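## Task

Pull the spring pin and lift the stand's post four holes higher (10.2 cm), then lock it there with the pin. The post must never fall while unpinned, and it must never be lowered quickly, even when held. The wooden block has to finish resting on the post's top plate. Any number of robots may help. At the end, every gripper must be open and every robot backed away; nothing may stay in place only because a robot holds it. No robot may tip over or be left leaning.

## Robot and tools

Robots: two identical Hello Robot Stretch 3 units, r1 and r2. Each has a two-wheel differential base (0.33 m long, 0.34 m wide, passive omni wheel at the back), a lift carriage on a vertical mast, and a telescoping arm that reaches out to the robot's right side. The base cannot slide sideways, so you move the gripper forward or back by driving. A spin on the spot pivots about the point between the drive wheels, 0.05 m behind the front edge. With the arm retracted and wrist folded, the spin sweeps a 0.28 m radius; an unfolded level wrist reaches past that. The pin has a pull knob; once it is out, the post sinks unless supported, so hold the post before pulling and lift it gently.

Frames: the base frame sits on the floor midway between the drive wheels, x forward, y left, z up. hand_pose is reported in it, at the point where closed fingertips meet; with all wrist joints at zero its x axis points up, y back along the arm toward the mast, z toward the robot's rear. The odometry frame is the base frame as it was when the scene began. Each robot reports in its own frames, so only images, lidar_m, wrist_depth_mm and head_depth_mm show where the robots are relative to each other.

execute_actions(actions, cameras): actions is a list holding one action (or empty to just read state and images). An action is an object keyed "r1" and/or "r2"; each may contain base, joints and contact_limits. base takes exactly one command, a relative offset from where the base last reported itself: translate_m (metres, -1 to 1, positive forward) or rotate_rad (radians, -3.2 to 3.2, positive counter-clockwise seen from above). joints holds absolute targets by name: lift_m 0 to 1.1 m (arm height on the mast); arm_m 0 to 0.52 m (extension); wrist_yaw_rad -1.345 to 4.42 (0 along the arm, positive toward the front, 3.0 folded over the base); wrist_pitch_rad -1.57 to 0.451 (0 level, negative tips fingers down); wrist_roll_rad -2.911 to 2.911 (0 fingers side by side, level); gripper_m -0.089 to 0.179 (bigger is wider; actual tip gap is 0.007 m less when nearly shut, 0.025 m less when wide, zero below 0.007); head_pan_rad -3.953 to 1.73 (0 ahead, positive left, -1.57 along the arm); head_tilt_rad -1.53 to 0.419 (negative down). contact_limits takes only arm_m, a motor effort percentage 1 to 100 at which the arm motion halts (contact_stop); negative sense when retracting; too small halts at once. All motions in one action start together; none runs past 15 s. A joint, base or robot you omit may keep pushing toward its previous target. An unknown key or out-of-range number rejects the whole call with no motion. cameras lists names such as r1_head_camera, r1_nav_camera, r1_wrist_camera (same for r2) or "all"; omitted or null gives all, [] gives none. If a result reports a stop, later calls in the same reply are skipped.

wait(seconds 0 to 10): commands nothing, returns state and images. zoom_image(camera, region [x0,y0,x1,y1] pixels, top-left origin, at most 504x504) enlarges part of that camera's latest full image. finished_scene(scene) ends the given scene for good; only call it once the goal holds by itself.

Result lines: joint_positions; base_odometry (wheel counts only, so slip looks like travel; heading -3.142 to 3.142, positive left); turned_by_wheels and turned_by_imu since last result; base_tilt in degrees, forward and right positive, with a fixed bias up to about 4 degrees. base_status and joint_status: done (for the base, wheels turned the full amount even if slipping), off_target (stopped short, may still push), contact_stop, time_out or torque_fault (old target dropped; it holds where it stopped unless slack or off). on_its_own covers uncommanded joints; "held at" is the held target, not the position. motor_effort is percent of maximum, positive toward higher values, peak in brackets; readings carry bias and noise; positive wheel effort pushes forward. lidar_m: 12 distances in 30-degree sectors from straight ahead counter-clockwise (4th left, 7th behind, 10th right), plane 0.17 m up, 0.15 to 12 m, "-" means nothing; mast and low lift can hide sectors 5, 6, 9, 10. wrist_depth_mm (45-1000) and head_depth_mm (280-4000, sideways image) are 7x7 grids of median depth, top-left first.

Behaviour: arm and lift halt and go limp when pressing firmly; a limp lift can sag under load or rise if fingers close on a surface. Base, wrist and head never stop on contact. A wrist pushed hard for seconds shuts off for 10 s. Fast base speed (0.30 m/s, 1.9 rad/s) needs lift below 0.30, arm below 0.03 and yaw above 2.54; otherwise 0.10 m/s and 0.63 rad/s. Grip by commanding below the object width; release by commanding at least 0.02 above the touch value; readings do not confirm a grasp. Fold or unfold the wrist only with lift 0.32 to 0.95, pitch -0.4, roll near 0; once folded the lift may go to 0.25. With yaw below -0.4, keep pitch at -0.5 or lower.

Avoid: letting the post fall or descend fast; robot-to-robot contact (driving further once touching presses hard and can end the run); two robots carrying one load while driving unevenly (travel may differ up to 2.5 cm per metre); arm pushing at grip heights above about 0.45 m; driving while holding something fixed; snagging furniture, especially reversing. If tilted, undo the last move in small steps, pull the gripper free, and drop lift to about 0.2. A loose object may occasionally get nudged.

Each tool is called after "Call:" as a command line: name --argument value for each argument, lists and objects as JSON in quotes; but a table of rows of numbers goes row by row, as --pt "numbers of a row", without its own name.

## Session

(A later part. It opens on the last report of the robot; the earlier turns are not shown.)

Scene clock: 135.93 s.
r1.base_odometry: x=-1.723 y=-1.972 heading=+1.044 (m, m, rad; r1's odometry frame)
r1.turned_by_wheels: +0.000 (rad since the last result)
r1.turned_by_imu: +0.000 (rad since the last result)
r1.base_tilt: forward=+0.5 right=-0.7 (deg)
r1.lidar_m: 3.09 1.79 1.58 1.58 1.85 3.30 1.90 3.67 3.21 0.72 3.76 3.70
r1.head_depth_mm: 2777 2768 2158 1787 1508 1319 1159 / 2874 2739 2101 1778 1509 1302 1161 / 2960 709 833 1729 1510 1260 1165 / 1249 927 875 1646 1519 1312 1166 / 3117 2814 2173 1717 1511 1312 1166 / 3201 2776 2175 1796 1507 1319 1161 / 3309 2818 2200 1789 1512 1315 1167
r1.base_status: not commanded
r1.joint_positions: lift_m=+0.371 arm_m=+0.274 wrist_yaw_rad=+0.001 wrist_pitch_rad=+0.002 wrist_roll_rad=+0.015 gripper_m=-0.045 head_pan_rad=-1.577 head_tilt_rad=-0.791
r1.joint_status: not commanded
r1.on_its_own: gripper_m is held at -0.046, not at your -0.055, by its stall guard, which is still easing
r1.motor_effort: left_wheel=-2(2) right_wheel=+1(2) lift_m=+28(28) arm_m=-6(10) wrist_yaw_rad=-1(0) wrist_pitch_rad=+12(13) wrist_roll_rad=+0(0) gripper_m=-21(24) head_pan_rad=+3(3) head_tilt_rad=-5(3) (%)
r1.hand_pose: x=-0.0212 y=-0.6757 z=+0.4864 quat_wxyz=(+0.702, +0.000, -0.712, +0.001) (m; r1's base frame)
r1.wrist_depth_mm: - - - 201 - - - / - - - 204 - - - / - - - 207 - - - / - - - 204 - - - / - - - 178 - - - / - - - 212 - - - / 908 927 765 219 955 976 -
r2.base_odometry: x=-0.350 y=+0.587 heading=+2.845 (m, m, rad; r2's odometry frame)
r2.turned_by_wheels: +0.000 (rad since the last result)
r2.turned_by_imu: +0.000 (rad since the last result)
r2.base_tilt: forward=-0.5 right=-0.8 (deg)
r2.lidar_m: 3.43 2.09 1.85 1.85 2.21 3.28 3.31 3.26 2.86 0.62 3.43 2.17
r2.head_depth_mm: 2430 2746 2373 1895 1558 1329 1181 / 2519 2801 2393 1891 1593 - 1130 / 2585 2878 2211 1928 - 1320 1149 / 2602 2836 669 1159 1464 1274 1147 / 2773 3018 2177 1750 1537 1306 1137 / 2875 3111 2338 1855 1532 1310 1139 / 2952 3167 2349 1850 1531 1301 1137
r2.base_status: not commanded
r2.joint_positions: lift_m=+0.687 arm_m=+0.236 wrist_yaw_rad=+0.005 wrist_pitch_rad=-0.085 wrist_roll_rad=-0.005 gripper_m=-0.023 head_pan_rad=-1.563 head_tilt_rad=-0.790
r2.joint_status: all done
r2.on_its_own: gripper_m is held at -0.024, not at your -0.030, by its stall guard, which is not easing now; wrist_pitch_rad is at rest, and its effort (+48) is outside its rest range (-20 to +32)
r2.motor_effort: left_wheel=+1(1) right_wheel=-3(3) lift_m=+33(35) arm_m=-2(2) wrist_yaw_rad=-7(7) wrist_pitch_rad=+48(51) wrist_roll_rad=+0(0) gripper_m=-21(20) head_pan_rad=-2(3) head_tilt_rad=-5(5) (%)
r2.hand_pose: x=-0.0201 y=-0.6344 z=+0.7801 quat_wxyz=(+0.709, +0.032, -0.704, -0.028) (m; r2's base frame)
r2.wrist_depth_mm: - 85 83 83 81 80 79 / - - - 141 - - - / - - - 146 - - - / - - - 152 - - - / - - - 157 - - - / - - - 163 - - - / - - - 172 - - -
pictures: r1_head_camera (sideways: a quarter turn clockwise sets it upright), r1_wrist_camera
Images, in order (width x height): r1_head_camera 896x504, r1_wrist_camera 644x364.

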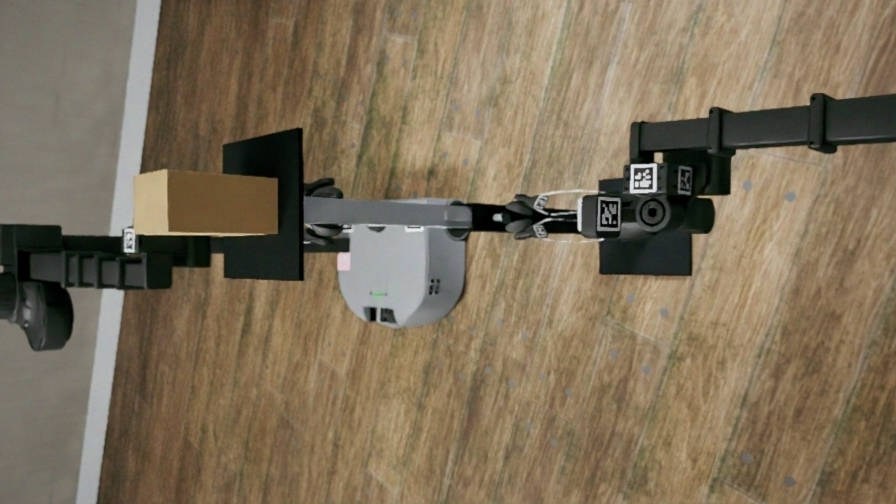

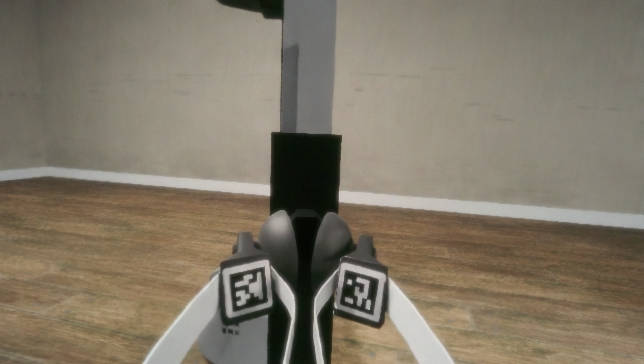

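Call:
execute_actions --actions '[{"r1":{"joints":{"gripper_m":0.045,"arm_m":0.291}},"r2":{"joints":{"lift_m":0.675}}}]' --cameras '[]'

Call:
execute_actions --actions '[{"r1":{"joints":{"gripper_m":-0.04}}}]' --cameras '["r1_wrist_camera"]'

Call:
execute_actions --actions '[{"r1":{"joints":{"arm_m":0.280}}}]' --cameras '["r1_wrist_camera"]'

Call:
execute_actions --actions '[{"r2":{"joints":{"lift_m":0.689}}}]' --cameras '["r1_wrist_camera"]'

Scene clock: 142.03 s.
r1.base_odometry: x=-1.723 y=-1.972 heading=+1.044 (m, m, rad; r1's odometry frame)
r1.turned_by_wheels: +0.000 (rad since the last result)
r1.turned_by_imu: +0.001 (rad since the last result)
r1.base_tilt: forward=+0.4 right=-0.6 (deg)
r1.lidar_m: 3.08 1.79 1.58 1.58 1.85 3.29 1.90 3.68 3.21 0.72 3.77 3.70
r1.head_depth_mm: 2779 2803 2168 1771 1499 1299 1159 / 2846 2805 2107 1790 1521 1313 1159 / 2904 717 835 1738 1521 1264 1161 / 1259 941 872 1639 1503 1318 1164 / 3069 2787 2170 1720 1511 1318 1161 / 3280 2777 2178 1777 1517 1307 1163 / 3308 2781 2183 1782 1525 1321 1165
r1.base_status: not commanded
r1.joint_positions: lift_m=+0.371 arm_m=+0.291 wrist_yaw_rad=+0.000 wrist_pitch_rad=+0.005 wrist_roll_rad=+0.015 gripper_m=+0.045 head_pan_rad=-1.577 head_tilt_rad=-0.791
r1.joint_status: all done
r1.motor_effort: left_wheel=-2(3) right_wheel=+2(3) lift_m=+28(27) arm_m=+7(17) wrist_yaw_rad=+0(0) wrist_pitch_rad=+11(13) wrist_roll_rad=+0(0) gripper_m=+0(80) head_pan_rad=+3(3) head_tilt_rad=-5(5) (%)
r1.hand_pose: x=-0.0214 y=-0.6919 z=+0.4873 quat_wxyz=(+0.702, -0.002, -0.712, +0.002) (m; r1's base frame)
r1.wrist_depth_mm: - - - 184 - - - / - - - 189 - - - / - - - 190 - - - / - - - 188 - - - / - - - 174 - - - / - - - 196 - - - / 905 942 747 200 943 - -
r2.base_odometry: x=-0.350 y=+0.587 heading=+2.845 (m, m, rad; r2's odometry frame)
r2.turned_by_wheels: +0.000 (rad since the last result)
r2.turned_by_imu: +0.000 (rad since the last result)
r2.base_tilt: forward=-0.5 right=-0.8 (deg)
r2.lidar_m: 3.44 2.10 1.85 1.86 2.21 3.29 3.30 3.25 2.86 0.62 3.45 2.17
r2.head_depth_mm: 2438 2771 2397 1873 1559 1322 1175 / 2530 2806 2406 1883 1598 - 1132 / 2569 2878 2218 1936 - 1316 1143 / 2598 2845 670 1143 1505 1282 1147 / 2766 3031 2181 1739 1538 1317 1139 / 2844 3115 2347 1863 1532 1314 1140 / 2971 3183 2319 1848 1515 1302 1139
r2.base_status: not commanded
r2.joint_positions: lift_m=+0.675 arm_m=+0.236 wrist_yaw_rad=+0.005 wrist_pitch_rad=-0.051 wrist_roll_rad=-0.005 gripper_m=-0.023 head_pan_rad=-1.563 head_tilt_rad=-0.790
r2.joint_status: all done
r2.on_its_own: gripper_m is held at -0.024, not at your -0.030, by its stall guard, which is not easing now; wrist_pitch_rad is at rest, and its effort (+35) is outside its rest range (-20 to +32)
r2.motor_effort: left_wheel=+1(1) right_wheel=-1(2) lift_m=+20(31) arm_m=-3(2) wrist_yaw_rad=-8(7) wrist_pitch_rad=+35(48) wrist_roll_rad=+0(0) gripper_m=-20(20) head_pan_rad=-1(1) head_tilt_rad=-4(5) (%)
r2.hand_pose: x=-0.0201 y=-0.6358 z=+0.7767 quat_wxyz=(+0.709, +0.020, -0.705, -0.016) (m; r2's base frame)
r2.wrist_depth_mm: - 95 94 93 92 91 90 / - - - 143 221 - - / - - - 147 - - - / - - - 152 - - - / - - - 156 - - - / - - - 162 - - - / - - - 169 - - -
pictures: none
No camera images: the call's "cameras" was empty. Leave "cameras" out to get every camera's image.

Scene clock: 143.37 s.
r1.base_odometry: x=-1.723 y=-1.972 heading=+1.044 (m, m, rad; r1's odometry frame)
r1.turned_by_wheels: +0.000 (rad since the last result)
r1.turned_by_imu: +0.000 (rad since the last result)
r1.base_tilt: forward=+0.5 right=-0.6 (deg)
r1.lidar_m: 3.10 1.79 1.58 1.58 1.85 3.28 1.90 3.69 3.21 0.72 3.74 3.72
r1.head_depth_mm: 2777 2760 2182 1786 1504 1319 1158 / 2815 2781 2115 1797 1520 1311 1157 / 2977 714 834 1738 1546 1268 1164 / 1260 941 874 1660 1523 1316 1159 / 3048 2805 2149 1731 1521 1309 1168 / 3255 2779 2162 1799 1517 1320 1163 / 3312 2765 2168 1785 1516 1312 1158
r1.base_status: not commanded
r1.joint_positions: lift_m=+0.371 arm_m=+0.291 wrist_yaw_rad=+0.000 wrist_pitch_rad=+0.004 wrist_roll_rad=+0.015 gripper_m=-0.039 head_pan_rad=-1.577 head_tilt_rad=-0.791
r1.joint_status: all done
r1.motor_effort: left_wheel=-2(2) right_wheel=+2(2) lift_m=+28(28) arm_m=+0(6) wrist_yaw_rad=+0(1) wrist_pitch_rad=+12(12) wrist_roll_rad=+0(0) gripper_m=-21(96) head_pan_rad=+3(3) head_tilt_rad=-5(4) (%)
r1.hand_pose: x=-0.0214 y=-0.6923 z=+0.4868 quat_wxyz=(+0.702, -0.001, -0.712, +0.001) (m; r1's base frame)
r1.wrist_depth_mm: - - - 183 - - - / - - - 187 - - - / - - - 188 - - - / - - - 188 - - - / - - - 157 - - - / - - - 194 - - - / 888 944 749 529 967 999 977
r2.base_odometry: x=-0.350 y=+0.587 heading=+2.845 (m, m, rad; r2's odometry frame)
r2.turned_by_wheels: +0.000 (rad since the last result)
r2.turned_by_imu: +0.000 (rad since the last result)
r2.base_tilt: forward=-0.5 right=-0.8 (deg)
r2.lidar_m: 3.43 2.10 1.86 1.86 2.21 3.29 3.31 3.27 2.87 0.62 3.43 2.17
r2.head_depth_mm: 2439 2731 2401 1903 1561 1321 1176 / 2519 2810 2405 1873 1585 - 1128 / 2606 2861 2216 1936 - 1315 1150 / 2557 2811 671 1133 1502 1281 1141 / 2781 2977 2190 1745 1535 1314 1142 / 2864 3097 2325 1850 1533 1307 1140 / 2959 3167 2337 1847 1523 1309 1143
r2.base_status: not commanded
r2.joint_positions: lift_m=+0.675 arm_m=+0.236 wrist_yaw_rad=+0.005 wrist_pitch_rad=-0.051 wrist_roll_rad=-0.005 gripper_m=-0.023 head_pan_rad=-1.563 head_tilt_rad=-0.790
r2.joint_status: not commanded
r2.on_its_own: gripper_m is held at -0.024, not at your -0.030, by its stall guard, which is not easing now; wrist_pitch_rad is at rest, and its effort (+35) is outside its rest range (-20 to +32)
r2.motor_effort: left_wheel=+1(1) right_wheel=-2(3) lift_m=+20(20) arm_m=-2(2) wrist_yaw_rad=-7(7) wrist_pitch_rad=+35(35) wrist_roll_rad=+0(0) gripper_m=-20(20) head_pan_rad=-2(4) head_tilt_rad=-5(5) (%)
r2.hand_pose: x=-0.0201 y=-0.6358 z=+0.7767 quat_wxyz=(+0.709, +0.020, -0.705, -0.016) (m; r2's base frame)
r2.wrist_depth_mm: - 95 94 93 92 91 90 / - - - 142 223 - - / - - - 147 - - - / - - - 152 - - - / - - - 156 - - - / - - - 162 - - - / - - - 169 - - -
pictures: r1_wrist_camera
Images, in order (width x height): r1_wrist_camera 644x364.

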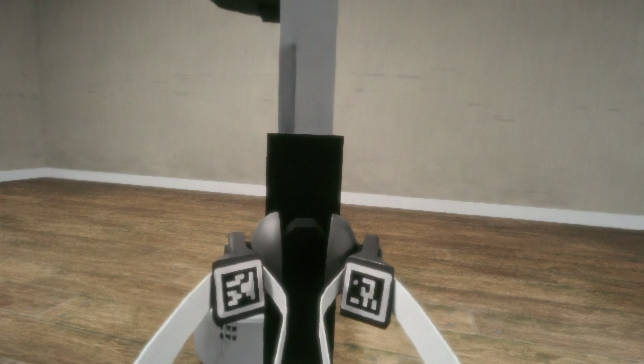

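Scene clock: 144.20 s.
r1.base_odometry: x=-1.723 y=-1.972 heading=+1.044 (m, m, rad; r1's odometry frame)
r1.turned_by_wheels: +0.000 (rad since the last result)
r1.turned_by_imu: +0.000 (rad since the last result)
r1.base_tilt: forward=+0.5 right=-0.4 (deg)
r1.lidar_m: 3.08 1.79 1.58 1.58 1.84 3.29 1.90 3.70 3.22 0.71 3.76 3.72
r1.head_depth_mm: 2771 2756 2165 1766 1503 1305 1168 / 2859 2790 2129 1787 1515 1319 1157 / 2985 716 836 1738 1507 1264 1157 / 1263 938 875 1646 1503 1314 1163 / 3074 2787 2177 1733 1508 1313 1160 / 3215 2773 2166 1772 1529 1321 1161 / 3297 2824 2197 1774 1519 1313 1160
r1.base_status: not commanded
r1.joint_positions: lift_m=+0.371 arm_m=+0.281 wrist_yaw_rad=+0.000 wrist_pitch_rad=+0.003 wrist_roll_rad=+0.015 gripper_m=-0.036 head_pan_rad=-1.577 head_tilt_rad=-0.791
r1.joint_status: all done
r1.motor_effort: left_wheel=-1(2) right_wheel=+0(1) lift_m=+28(28) arm_m=-11(18) wrist_yaw_rad=+1(1) wrist_pitch_rad=+12(12) wrist_roll_rad=+0(0) gripper_m=-20(21) head_pan_rad=+3(3) head_tilt_rad=-4(4) (%)
r1.hand_pose: x=-0.0214 y=-0.6820 z=+0.4867 quat_wxyz=(+0.702, -0.001, -0.712, +0.001) (m; r1's base frame)
r1.wrist_depth_mm: - - - 193 - - - / - - - 198 - - - / - - - 200 - - - / - - - 198 - - - / - - - 169 - - - / - - - 205 - - - / 923 921 759 212 986 977 987
r2.base_odometry: x=-0.350 y=+0.587 heading=+2.845 (m, m, rad; r2's odometry frame)
r2.turned_by_wheels: +0.000 (rad since the last result)
r2.turned_by_imu: +0.000 (rad since the last result)
r2.base_tilt: forward=-0.5 right=-0.9 (deg)
r2.lidar_m: 3.45 2.10 1.85 1.86 2.21 3.29 3.30 3.25 2.86 0.62 3.41 2.17
r2.head_depth_mm: 2425 2745 2397 1880 1558 1330 1175 / 2511 2832 2399 1882 1601 - 1129 / 2610 2856 2224 1924 - 1319 1150 / 2545 2843 670 1141 1493 1280 1152 / 2753 3039 2201 1751 1537 1318 1144 / 2865 3120 2356 1850 1533 1302 1141 / 2992 3237 2347 1851 1534 1307 1134
r2.base_status: not commanded
r2.joint_positions: lift_m=+0.675 arm_m=+0.236 wrist_yaw_rad=+0.005 wrist_pitch_rad=-0.051 wrist_roll_rad=-0.005 gripper_m=-0.023 head_pan_rad=-1.563 head_tilt_rad=-0.790
r2.joint_status: not commanded
r2.on_its_own: gripper_m is held at -0.024, not at your -0.030, by its stall guard, which is not easing now; wrist_pitch_rad is at rest, and its effort (+35) is outside its rest range (-20 to +32)
r2.motor_effort: left_wheel=+0(0) right_wheel=-3(2) lift_m=+20(20) arm_m=-2(2) wrist_yaw_rad=-6(8) wrist_pitch_rad=+35(35) wrist_roll_rad=+0(0) gripper_m=-20(20) head_pan_rad=-3(3) head_tilt_rad=-5(5) (%)
r2.hand_pose: x=-0.0201 y=-0.6358 z=+0.7767 quat_wxyz=(+0.709, +0.020, -0.705, -0.016) (m; r2's base frame)
r2.wrist_depth_mm: - 95 94 93 92 91 89 / - - - 142 222 - - / - - - 147 - - - / - - - 152 - - - / - - - 157 - - - / - - - 162 - - - / - - - 169 - - -
pictures: r1_wrist_camera
Images, in order (width x height): r1_wrist_camera 644x364.

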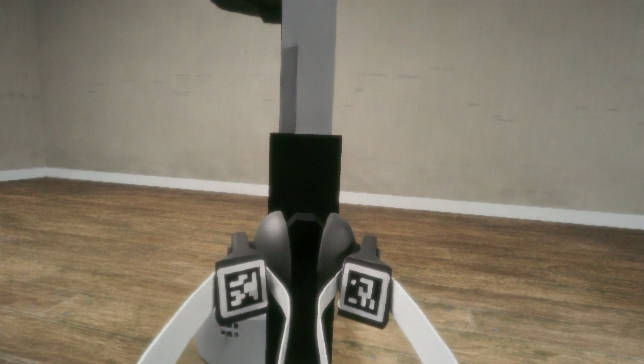

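Scene clock: 145.00 s.
r1.base_odometry: x=-1.723 y=-1.972 heading=+1.044 (m, m, rad; r1's odometry frame)
r1.turned_by_wheels: +0.000 (rad since the last result)
r1.turned_by_imu: +0.000 (rad since the last result)
r1.base_tilt: forward=+0.4 right=-0.6 (deg)
r1.lidar_m: 3.09 1.79 1.58 1.58 1.85 3.32 1.90 3.71 3.19 0.72 3.78 3.72
r1.head_depth_mm: 2762 2762 2160 1773 1521 1302 1161 / 2868 2762 2109 1775 1508 1309 1154 / 2908 711 835 1753 1513 1269 1160 / 1250 931 873 1664 1510 1323 1169 / 3077 2745 2187 1745 1512 1321 1167 / 3280 2733 2200 1771 1516 1307 1163 / 3250 2779 2183 1786 1527 1316 1162
r1.base_status: not commanded
r1.joint_positions: lift_m=+0.371 arm_m=+0.281 wrist_yaw_rad=+0.000 wrist_pitch_rad=+0.003 wrist_roll_rad=+0.015 gripper_m=-0.036 head_pan_rad=-1.577 head_tilt_rad=-0.791
r1.joint_status: not commanded
r1.motor_effort: left_wheel=-1(1) right_wheel=+0(0) lift_m=+28(28) arm_m=-11(11) wrist_yaw_rad=+0(0) wrist_pitch_rad=+12(12) wrist_roll_rad=+0(0) gripper_m=-18(19) head_pan_rad=+3(3) head_tilt_rad=-5(4) (%)
r1.hand_pose: x=-0.0214 y=-0.6820 z=+0.4867 quat_wxyz=(+0.702, -0.001, -0.712, +0.001) (m; r1's base frame)
r1.wrist_depth_mm: - - - 193 - - - / - - - 199 - - - / - - - 199 - - - / - - - 199 - - - / - - - 170 - - - / - - - 205 - - - / 899 946 756 214 974 - -
r2.base_odometry: x=-0.350 y=+0.587 heading=+2.845 (m, m, rad; r2's odometry frame)
r2.turned_by_wheels: +0.000 (rad since the last result)
r2.turned_by_imu: +0.000 (rad since the last result)
r2.base_tilt: forward=-0.5 right=-0.9 (deg)
r2.lidar_m: 3.44 2.10 1.85 1.86 2.21 3.28 3.29 3.26 2.87 0.62 3.41 2.17
r2.head_depth_mm: 2440 2737 2404 1890 1547 1329 1177 / 2532 2796 2377 1902 1586 - 1129 / 2609 2870 2212 1921 - 1322 1147 / 2564 2825 670 1151 1471 1280 1146 / 2771 3034 2162 1750 1543 1314 1138 / 2866 3117 2368 1853 1535 1310 1136 / 2931 3169 2336 1844 1531 1305 1135
r2.base_status: not commanded
r2.joint_positions: lift_m=+0.688 arm_m=+0.236 wrist_yaw_rad=+0.005 wrist_pitch_rad=-0.089 wrist_roll_rad=-0.005 gripper_m=-0.023 head_pan_rad=-1.563 head_tilt_rad=-0.790
r2.joint_status: all done
r2.on_its_own: gripper_m is held at -0.024, not at your -0.030, by its stall guard, which is not easing now; wrist_pitch_rad is at rest, and its effort (+50) is outside its rest range (-20 to +32)
r2.motor_effort: left_wheel=+1(1) right_wheel=-2(3) lift_m=+34(34) arm_m=-2(2) wrist_yaw_rad=-8(7) wrist_pitch_rad=+50(50) wrist_roll_rad=+0(0) gripper_m=-21(20) head_pan_rad=-2(2) head_tilt_rad=-5(5) (%)
r2.hand_pose: x=-0.0201 y=-0.6343 z=+0.7802 quat_wxyz=(+0.709, +0.034, -0.704, -0.030) (m; r2's base frame)
r2.wrist_depth_mm: - 83 83 81 80 79 77 / - - - 140 - - - / - - - 145 - - - / - - - 152 - - - / - - - 158 - - - / - - - 164 - - - / - - - 173 - - -
pictures: r1_wrist_camera
Images, in order (width x height): r1_wrist_camera 644x364.

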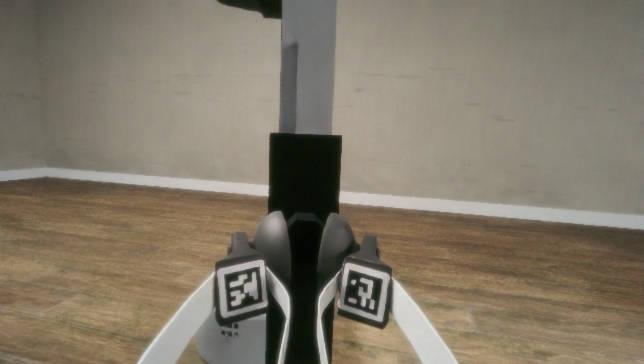

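Call:
execute_actions --actions '[{"r1":{"joints":{"gripper_m":0.045}},"r2":{"joints":{"lift_m":0.668}}}]' --cameras '[]'

Call:
execute_actions --actions '[{"r1":{"joints":{"lift_m":0.378,"arm_m":0.295}},"r2":{"joints":{"lift_m":0.677}}}]' --cameras '[]'

Call:
execute_actions --actions '[{"r1":{"joints":{"gripper_m":-0.045}}}]' --cameras '["r1_wrist_camera"]'

Call:
execute_actions --actions '[{"r1":{"joints":{"arm_m":0.280}}}]' --cameras '["r1_wrist_camera"]'

Call:
execute_actions --actions '[{"r2":{"joints":{"lift_m":0.69}}}]' --cameras '["r1_wrist_camera"]'

Scene clock: 152.60 s.
r1.base_odometry: x=-1.723 y=-1.972 heading=+1.044 (m, m, rad; r1's odometry frame)
r1.turned_by_wheels: +0.000 (rad since the last result)
r1.turned_by_imu: +0.001 (rad since the last result)
r1.base_tilt: forward=+0.4 right=-0.6 (deg)
r1.lidar_m: 3.08 1.79 1.58 1.58 1.85 3.31 1.90 3.71 3.20 0.72 3.78 3.71
r1.head_depth_mm: 2753 2753 2185 1767 1509 1311 1162 / 2886 2741 2095 1778 1505 1316 1158 / 2952 714 835 1728 1516 1264 1165 / 1275 951 877 1656 1513 1315 1157 / 3014 2743 2164 1717 1506 1320 1169 / 3231 2803 2181 1790 1521 1319 1165 / 3259 2750 2160 1784 1513 1320 1170
r1.base_status: not commanded
r1.joint_positions: lift_m=+0.371 arm_m=+0.280 wrist_yaw_rad=+0.000 wrist_pitch_rad=+0.005 wrist_roll_rad=+0.015 gripper_m=+0.045 head_pan_rad=-1.577 head_tilt_rad=-0.791
r1.joint_status: all done
r1.motor_effort: left_wheel=-1(1) right_wheel=+0(0) lift_m=+28(28) arm_m=-7(11) wrist_yaw_rad=+2(1) wrist_pitch_rad=+11(12) wrist_roll_rad=+0(0) gripper_m=+1(81) head_pan_rad=+2(3) head_tilt_rad=-5(4) (%)
r1.hand_pose: x=-0.0214 y=-0.6818 z=+0.4873 quat_wxyz=(+0.702, -0.002, -0.712, +0.002) (m; r1's base frame)
r1.wrist_depth_mm: - - - 195 - - - / - - - 197 - - - / - - - 201 - - - / - - - 198 - - - / - - - 197 - - - / - - - 205 - - - / 935 939 761 211 941 998 -
r2.base_odometry: x=-0.350 y=+0.587 heading=+2.845 (m, m, rad; r2's odometry frame)
r2.turned_by_wheels: +0.000 (rad since the last result)
r2.turned_by_imu: +0.000 (rad since the last result)
r2.base_tilt: forward=-0.5 right=-0.8 (deg)
r2.lidar_m: 3.45 2.09 1.85 1.86 2.20 3.28 3.30 3.26 2.86 0.62 3.41 2.17
r2.head_depth_mm: 2451 2773 2397 1875 1555 1330 1165 / 2516 2847 2383 1879 1589 - - / 2628 2873 2210 1924 - 1312 1157 / 2553 2895 668 1149 1509 1286 1143 / 2801 3025 2196 1753 1542 1317 1146 / 2852 3102 2348 1856 1543 1311 1144 / 2970 3135 2332 1855 1529 1313 1142
r2.base_status: not commanded
r2.joint_positions: lift_m=+0.668 arm_m=+0.236 wrist_yaw_rad=+0.005 wrist_pitch_rad=-0.027 wrist_roll_rad=-0.005 gripper_m=-0.023 head_pan_rad=-1.563 head_tilt_rad=-0.790
r2.joint_status: all done
r2.on_its_own: gripper_m is held at -0.024, not at your -0.030, by its stall guard, which is not easing now
r2.motor_effort: left_wheel=+1(1) right_wheel=-2(2) lift_m=+18(30) arm_m=-2(3) wrist_yaw_rad=-8(7) wrist_pitch_rad=+26(50) wrist_roll_rad=+0(0) gripper_m=-20(20) head_pan_rad=-2(1) head_tilt_rad=-4(6) (%)
r2.hand_pose: x=-0.0201 y=-0.6366 z=+0.7760 quat_wxyz=(+0.709, +0.012, -0.705, -0.008) (m; r2's base frame)
r2.wrist_depth_mm: - 100 99 99 97 96 - / - - 216 144 207 - - / - - - 148 - - - / - - - 152 - - - / - - - 156 - - - / - - - 161 - - - / - - - 167 - - -
pictures: none
No camera images: the call's "cameras" was empty. Leave "cameras" out to get every camera's image.

Scene clock: 153.53 s.
r1.base_odometry: x=-1.723 y=-1.972 heading=+1.044 (m, m, rad; r1's odometry frame)
r1.turned_by_wheels: +0.000 (rad since the last result)
r1.turned_by_imu: +0.000 (rad since the last result)
r1.base_tilt: forward=+0.3 right=-0.6 (deg)
r1.lidar_m: 3.08 1.79 1.58 1.58 1.85 3.29 1.90 3.70 3.20 0.72 3.76 3.71
r1.head_depth_mm: 2748 2742 2160 1772 1508 1306 1163 / 2836 2761 2099 1774 1508 1309 1158 / 2919 713 834 1731 1541 1267 1156 / 1260 934 875 1665 1527 1308 1162 / 3045 2806 2184 1738 1523 1311 1163 / 3210 2743 2184 1780 1515 1323 1166 / 3292 2740 2162 1778 1506 1310 1167
r1.base_status: not commanded
r1.joint_positions: lift_m=+0.378 arm_m=+0.295 wrist_yaw_rad=+0.000 wrist_pitch_rad=+0.006 wrist_roll_rad=+0.015 gripper_m=+0.045 head_pan_rad=-1.577 head_tilt_rad=-0.791
r1.joint_status: all done
r1.motor_effort: left_wheel=-1(1) right_wheel=+1(0) lift_m=+45(46) arm_m=+7(2) wrist_yaw_rad=+1(1) wrist_pitch_rad=+10(11) wrist_roll_rad=+0(0) gripper_m=+1(1) head_pan_rad=+3(3) head_tilt_rad=-4(5) (%)
r1.hand_pose: x=-0.0214 y=-0.6959 z=+0.4938 quat_wxyz=(+0.702, -0.002, -0.712, +0.002) (m; r1's base frame)
r1.wrist_depth_mm: - - - 180 - - - / - - - 184 - - - / - - - 187 - - - / - - - 182 - - - / - - - 185 - - - / - - - 191 - - - / 913 943 735 196 941 - -
r2.base_odometry: x=-0.350 y=+0.587 heading=+2.845 (m, m, rad; r2's odometry frame)
r2.turned_by_wheels: +0.000 (rad since the last result)
r2.turned_by_imu: +0.000 (rad since the last result)
r2.base_tilt: forward=-0.5 right=-0.8 (deg)
r2.lidar_m: 3.43 2.10 1.85 1.86 2.20 3.27 3.30 3.27 2.86 0.62 3.43 2.17
r2.head_depth_mm: 2436 2774 2389 1884 1554 1327 1176 / 2516 2834 2400 1885 1601 - 1127 / 2584 2881 2190 1936 - 1325 1146 / 2592 2853 670 1134 1489 1280 1151 / 2791 3031 2183 1753 1537 1316 1139 / 2858 3108 2342 1855 1533 1310 1143 / 2943 3155 2316 1853 1538 1305 1140
r2.base_status: not commanded
r2.joint_positions: lift_m=+0.676 arm_m=+0.236 wrist_yaw_rad=+0.005 wrist_pitch_rad=-0.055 wrist_roll_rad=-0.005 gripper_m=-0.023 head_pan_rad=-1.563 head_tilt_rad=-0.790
r2.joint_status: all done
r2.on_its_own: gripper_m is held at -0.024, not at your -0.030, by its stall guard, which is not easing now; wrist_pitch_rad is at rest, and its effort (+36) is outside its rest range (-20 to +32)
r2.motor_effort: left_wheel=+1(0) right_wheel=-1(2) lift_m=+31(31) arm_m=-2(2) wrist_yaw_rad=-7(8) wrist_pitch_rad=+36(37) wrist_roll_rad=+0(0) gripper_m=-20(20) head_pan_rad=-2(4) head_tilt_rad=-5(5) (%)
r2.hand_pose: x=-0.0201 y=-0.6357 z=+0.7771 quat_wxyz=(+0.709, +0.022, -0.705, -0.018) (m; r2's base frame)
r2.wrist_depth_mm: - 94 93 92 91 89 88 / - - - 142 225 - - / - - - 147 - - - / - - - 152 - - - / - - - 156 - - - / - - - 161 - - - / - - - 168 - - -
pictures: none
No camera images: the call's "cameras" was empty. Leave "cameras" out to get every camera's image.

Scene clock: 154.93 s.
r1.base_odometry: x=-1.723 y=-1.972 heading=+1.044 (m, m, rad; r1's odometry frame)
r1.turned_by_wheels: +0.000 (rad since the last result)
r1.turned_by_imu: +0.000 (rad since the last result)
r1.base_tilt: forward=+0.3 right=-0.6 (deg)
r1.lidar_m: 3.09 1.79 1.58 1.58 1.85 3.32 1.91 3.68 3.21 0.72 3.78 3.71
r1.head_depth_mm: 2803 2747 2154 1771 1510 1306 1159 / 2855 2765 2112 1762 1524 1316 1159 / 2923 717 835 1732 1543 1265 1161 / 1255 937 877 1663 1516 1317 1156 / 3059 2776 2148 1726 1508 1315 1167 / 3238 2755 2170 1795 1511 1323 1162 / 3276 2841 2165 1785 1512 1312 1168
r1.base_status: not commanded
r1.joint_positions: lift_m=+0.378 arm_m=+0.295 wrist_yaw_rad=+0.005 wrist_pitch_rad=+0.006 wrist_roll_rad=+0.015 gripper_m=-0.044 head_pan_rad=-1.577 head_tilt_rad=-0.791
r1.joint_status: all done
r1.motor_effort: left_wheel=-1(1) right_wheel=+1(1) lift_m=+44(44) arm_m=+7(6) wrist_yaw_rad=-2(3) wrist_pitch_rad=+10(11) wrist_roll_rad=+0(0) gripper_m=-24(99) head_pan_rad=+3(3) head_tilt_rad=-5(5) (%)
r1.hand_pose: x=-0.0201 y=-0.6959 z=+0.4938 quat_wxyz=(+0.702, +0.000, -0.712, +0.004) (m; r1's base frame)
r1.wrist_depth_mm: - - - 180 - - - / - - - 184 - - - / - - - 188 - - - / - - - 184 - - - / - - - 185 - - - / - - - 153 - - - / 906 922 765 194 - - -
r2.base_odometry: x=-0.350 y=+0.587 heading=+2.845 (m, m, rad; r2's odometry frame)
r2.turned_by_wheels: +0.000 (rad since the last result)
r2.turned_by_imu: +0.000 (rad since the last result)
r2.base_tilt: forward=-0.4 right=-0.8 (deg)
r2.lidar_m: 3.46 2.10 1.85 1.86 2.21 3.29 3.29 3.25 2.86 0.62 3.43 2.17
r2.head_depth_mm: 2423 2750 2403 1890 1556 1334 1175 / 2502 2802 2399 1903 1597 - 1127 / 2584 2888 2221 1941 - 1318 1143 / 2573 2839 671 1134 1492 1278 1145 / 2764 3038 2199 1750 1547 1305 1145 / 2864 3118 2338 1863 1531 1310 1138 / 2941 3130 2327 1834 1532 1301 1139
r2.base_status: not commanded
r2.joint_positions: lift_m=+0.676 arm_m=+0.236 wrist_yaw_rad=+0.005 wrist_pitch_rad=-0.055 wrist_roll_rad=-0.005 gripper_m=-0.023 head_pan_rad=-1.563 head_tilt_rad=-0.790
r2.joint_status: not commanded
r2.on_its_own: gripper_m is held at -0.024, not at your -0.030, by its stall guard, which is not easing now; wrist_pitch_rad is at rest, and its effort (+36) is outside its rest range (-20 to +32)
r2.motor_effort: left_wheel=+1(0) right_wheel=-2(2) lift_m=+31(31) arm_m=-2(2) wrist_yaw_rad=-7(7) wrist_pitch_rad=+36(36) wrist_roll_rad=+0(0) gripper_m=-20(20) head_pan_rad=-2(2) head_tilt_rad=-4(4) (%)
r2.hand_pose: x=-0.0201 y=-0.6357 z=+0.7771 quat_wxyz=(+0.709, +0.022, -0.705, -0.018) (m; r2's base frame)
r2.wrist_depth_mm: - 93 92 92 91 89 88 / - - - 142 226 - - / - - - 147 - - - / - - - 152 - - - / - - - 157 - - - / - - - 162 - - - / - - - 170 - - -
pictures: r1_wrist_camera
Images, in order (width x height): r1_wrist_camera 644x364.

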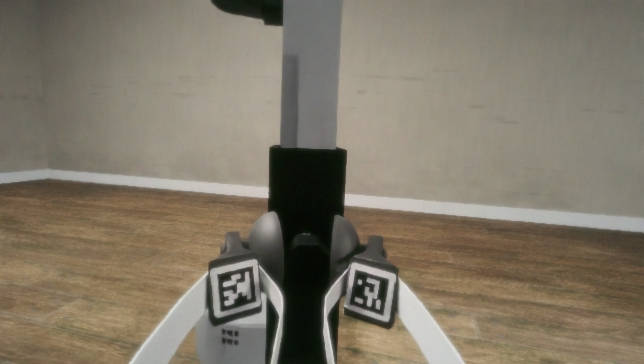

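Scene clock: 155.93 s.
r1.base_odometry: x=-1.723 y=-1.972 heading=+1.044 (m, m, rad; r1's odometry frame)
r1.turned_by_wheels: +0.000 (rad since the last result)
r1.turned_by_imu: +0.000 (rad since the last result)
r1.base_tilt: forward=+0.4 right=-0.7 (deg)
r1.lidar_m: 3.08 1.79 1.58 1.58 1.85 3.29 1.90 3.70 3.21 0.71 3.78 3.70
r1.head_depth_mm: 2749 2772 2168 1771 1507 1312 1162 / 2857 2766 2111 1772 1527 1313 1165 / 2948 719 842 1742 1507 1271 1163 / 1262 940 879 1642 1510 1311 1162 / 3095 2761 2185 1732 1521 1310 1169 / 3254 2777 2163 1780 1513 1311 1163 / 3294 2755 2176 1781 1510 1318 1162
r1.base_status: not commanded
r1.joint_positions: lift_m=+0.378 arm_m=+0.281 wrist_yaw_rad=+0.001 wrist_pitch_rad=+0.008 wrist_roll_rad=+0.015 gripper_m=-0.039 head_pan_rad=-1.577 head_tilt_rad=-0.791
r1.joint_status: all done
r1.on_its_own: gripper_m is held at -0.039, not at your -0.045, by its stall guard, which is still easing
r1.motor_effort: left_wheel=-1(2) right_wheel=+1(1) lift_m=+44(44) arm_m=-13(21) wrist_yaw_rad=+0(3) wrist_pitch_rad=+9(10) wrist_roll_rad=+0(0) gripper_m=-2(24) head_pan_rad=+3(3) head_tilt_rad=-5(4) (%)
r1.hand_pose: x=-0.0211 y=-0.6822 z=+0.4945 quat_wxyz=(+0.702, -0.002, -0.712, +0.003) (m; r1's base frame)
r1.wrist_depth_mm: - - - 194 - - - / - - - 196 - - - / - - - 201 - - - / - - - 198 - - - / - - - 198 - - - / - - - 206 - - - / 923 939 791 548 976 - -
r2.base_odometry: x=-0.350 y=+0.587 heading=+2.845 (m, m, rad; r2's odometry frame)
r2.turned_by_wheels: +0.000 (rad since the last result)
r2.turned_by_imu: +0.000 (rad since the last result)
r2.base_tilt: forward=-0.5 right=-0.8 (deg)
r2.lidar_m: 3.43 2.09 1.85 1.86 2.20 3.29 3.30 3.25 2.86 0.62 3.43 2.18
r2.head_depth_mm: 2455 2727 2403 1889 1563 1322 1173 / 2507 2833 2396 1901 1592 - 1133 / 2616 2865 2201 1933 - 1316 1147 / 2592 2846 668 1149 1507 1280 1147 / 2786 3040 2175 1764 1539 1307 1144 / 2903 3091 2338 1845 1541 1299 1138 / 2965 3196 2320 1852 1532 1305 1138
r2.base_status: not commanded
r2.joint_positions: lift_m=+0.676 arm_m=+0.236 wrist_yaw_rad=+0.005 wrist_pitch_rad=-0.062 wrist_roll_rad=-0.005 gripper_m=-0.023 head_pan_rad=-1.563 head_tilt_rad=-0.790
r2.joint_status: not commanded
r2.on_its_own: gripper_m is held at -0.024, not at your -0.030, by its stall guard, which is not easing now; wrist_pitch_rad is at rest, and its effort (+39) is outside its rest range (-20 to +32)
r2.motor_effort: left_wheel=+0(0) right_wheel=-3(2) lift_m=+31(31) arm_m=-2(2) wrist_yaw_rad=-7(7) wrist_pitch_rad=+39(40) wrist_roll_rad=+0(0) gripper_m=-20(20) head_pan_rad=-3(2) head_tilt_rad=-3(5) (%)
r2.hand_pose: x=-0.0201 y=-0.6354 z=+0.7752 quat_wxyz=(+0.709, +0.024, -0.704, -0.020) (m; r2's base frame)
r2.wrist_depth_mm: - 91 91 90 89 87 86 / - - - 142 234 - - / - - - 146 - - - / - - - 152 - - - / - - - 156 - - - / - - - 162 - - - / - - - 170 - - -
pictures: r1_wrist_camera
Images, in order (width x height): r1_wrist_camera 644x364.

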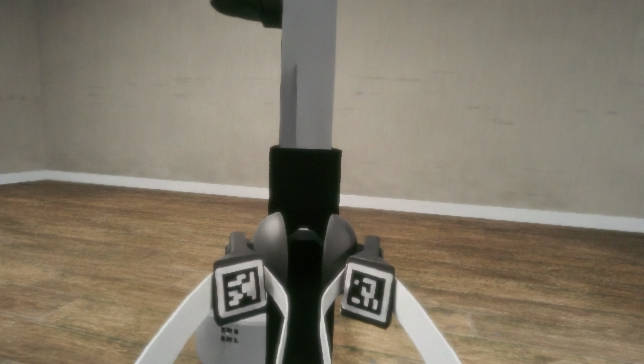

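Scene clock: 156.73 s.
r1.base_odometry: x=-1.723 y=-1.972 heading=+1.044 (m, m, rad; r1's odometry frame)
r1.turned_by_wheels: +0.000 (rad since the last result)
r1.turned_by_imu: +0.000 (rad since the last result)
r1.base_tilt: forward=+0.5 right=-0.5 (deg)
r1.lidar_m: 3.09 1.79 1.58 1.58 1.85 3.29 1.90 3.70 3.22 0.72 3.75 3.70
r1.head_depth_mm: 2791 2760 2147 1775 1512 1309 1162 / 2892 2781 2096 1780 1507 1317 1170 / 2939 712 833 1731 1508 1259 1161 / 1248 928 877 1654 1517 1318 1167 / 3001 2748 2180 1728 1521 1307 1166 / 3230 2760 2183 1784 1517 1308 1167 / 3277 2763 2171 1790 1506 1311 1167
r1.base_status: not commanded
r1.joint_positions: lift_m=+0.378 arm_m=+0.281 wrist_yaw_rad=+0.001 wrist_pitch_rad=+0.009 wrist_roll_rad=+0.015 gripper_m=-0.036 head_pan_rad=-1.577 head_tilt_rad=-0.791
r1.joint_status: not commanded
r1.on_its_own: gripper_m is held at -0.036, not at your -0.045, by its stall guard, which is not easing now
r1.motor_effort: left_wheel=-1(1) right_wheel=+0(1) lift_m=+44(44) arm_m=-11(13) wrist_yaw_rad=+1(1) wrist_pitch_rad=+9(9) wrist_roll_rad=+0(0) gripper_m=-19(21) head_pan_rad=+3(3) head_tilt_rad=-4(5) (%)
r1.hand_pose: x=-0.0211 y=-0.6821 z=+0.4945 quat_wxyz=(+0.702, -0.002, -0.712, +0.003) (m; r1's base frame)
r1.wrist_depth_mm: - - - 195 - - - / - - - 199 - - - / - - - 200 - - - / - - - 198 - - - / - - - 199 - - - / - - - 205 - - - / 942 941 766 211 994 - -
r2.base_odometry: x=-0.350 y=+0.587 heading=+2.845 (m, m, rad; r2's odometry frame)
r2.turned_by_wheels: +0.000 (rad since the last result)
r2.turned_by_imu: +0.000 (rad since the last result)
r2.base_tilt: forward=-0.5 right=-0.8 (deg)
r2.lidar_m: 3.44 2.10 1.85 1.86 2.21 3.29 3.30 3.25 2.87 0.62 3.44 2.17
r2.head_depth_mm: 2411 2734 2399 1901 1558 1326 1177 / 2513 2803 2399 1875 1588 - 1129 / 2587 2855 2219 1944 - 1322 1148 / 2567 2845 670 1170 1476 1284 1146 / 2778 3041 2183 1750 1531 1314 1144 / 2853 3099 2357 1841 1527 1306 1139 / 2970 3159 2340 1844 1523 1303 1136
r2.base_status: not commanded
r2.joint_positions: lift_m=+0.689 arm_m=+0.236 wrist_yaw_rad=+0.005 wrist_pitch_rad=-0.092 wrist_roll_rad=-0.005 gripper_m=-0.023 head_pan_rad=-1.563 head_tilt_rad=-0.790
r2.joint_status: all done
r2.on_its_own: gripper_m is held at -0.024, not at your -0.030, by its stall guard, which is not easing now; wrist_pitch_rad is at rest, and its effort (+51) is outside its rest range (-20 to +32)
r2.motor_effort: left_wheel=+2(1) right_wheel=-2(3) lift_m=+34(33) arm_m=-2(2) wrist_yaw_rad=-7(7) wrist_pitch_rad=+51(52) wrist_roll_rad=+0(0) gripper_m=-20(20) head_pan_rad=-2(2) head_tilt_rad=-5(5) (%)
r2.hand_pose: x=-0.0201 y=-0.6341 z=+0.7804 quat_wxyz=(+0.709, +0.035, -0.704, -0.031) (m; r2's base frame)
r2.wrist_depth_mm: - 82 81 80 79 77 76 / - - - 140 - - - / - - - 146 - - - / - - - 151 - - - / - - - 157 - - - / - - - 164 - - - / - - - 174 - - -
pictures: r1_wrist_camera
Images, in order (width x height): r1_wrist_camera 644x364.

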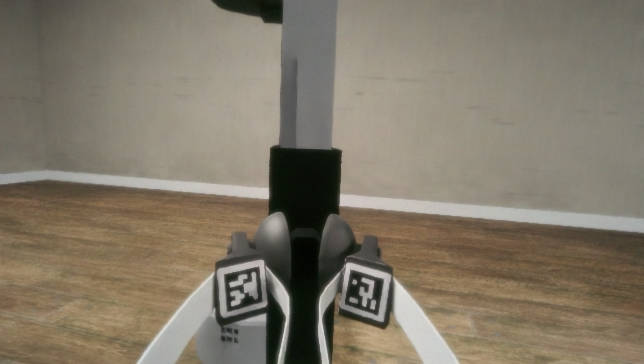

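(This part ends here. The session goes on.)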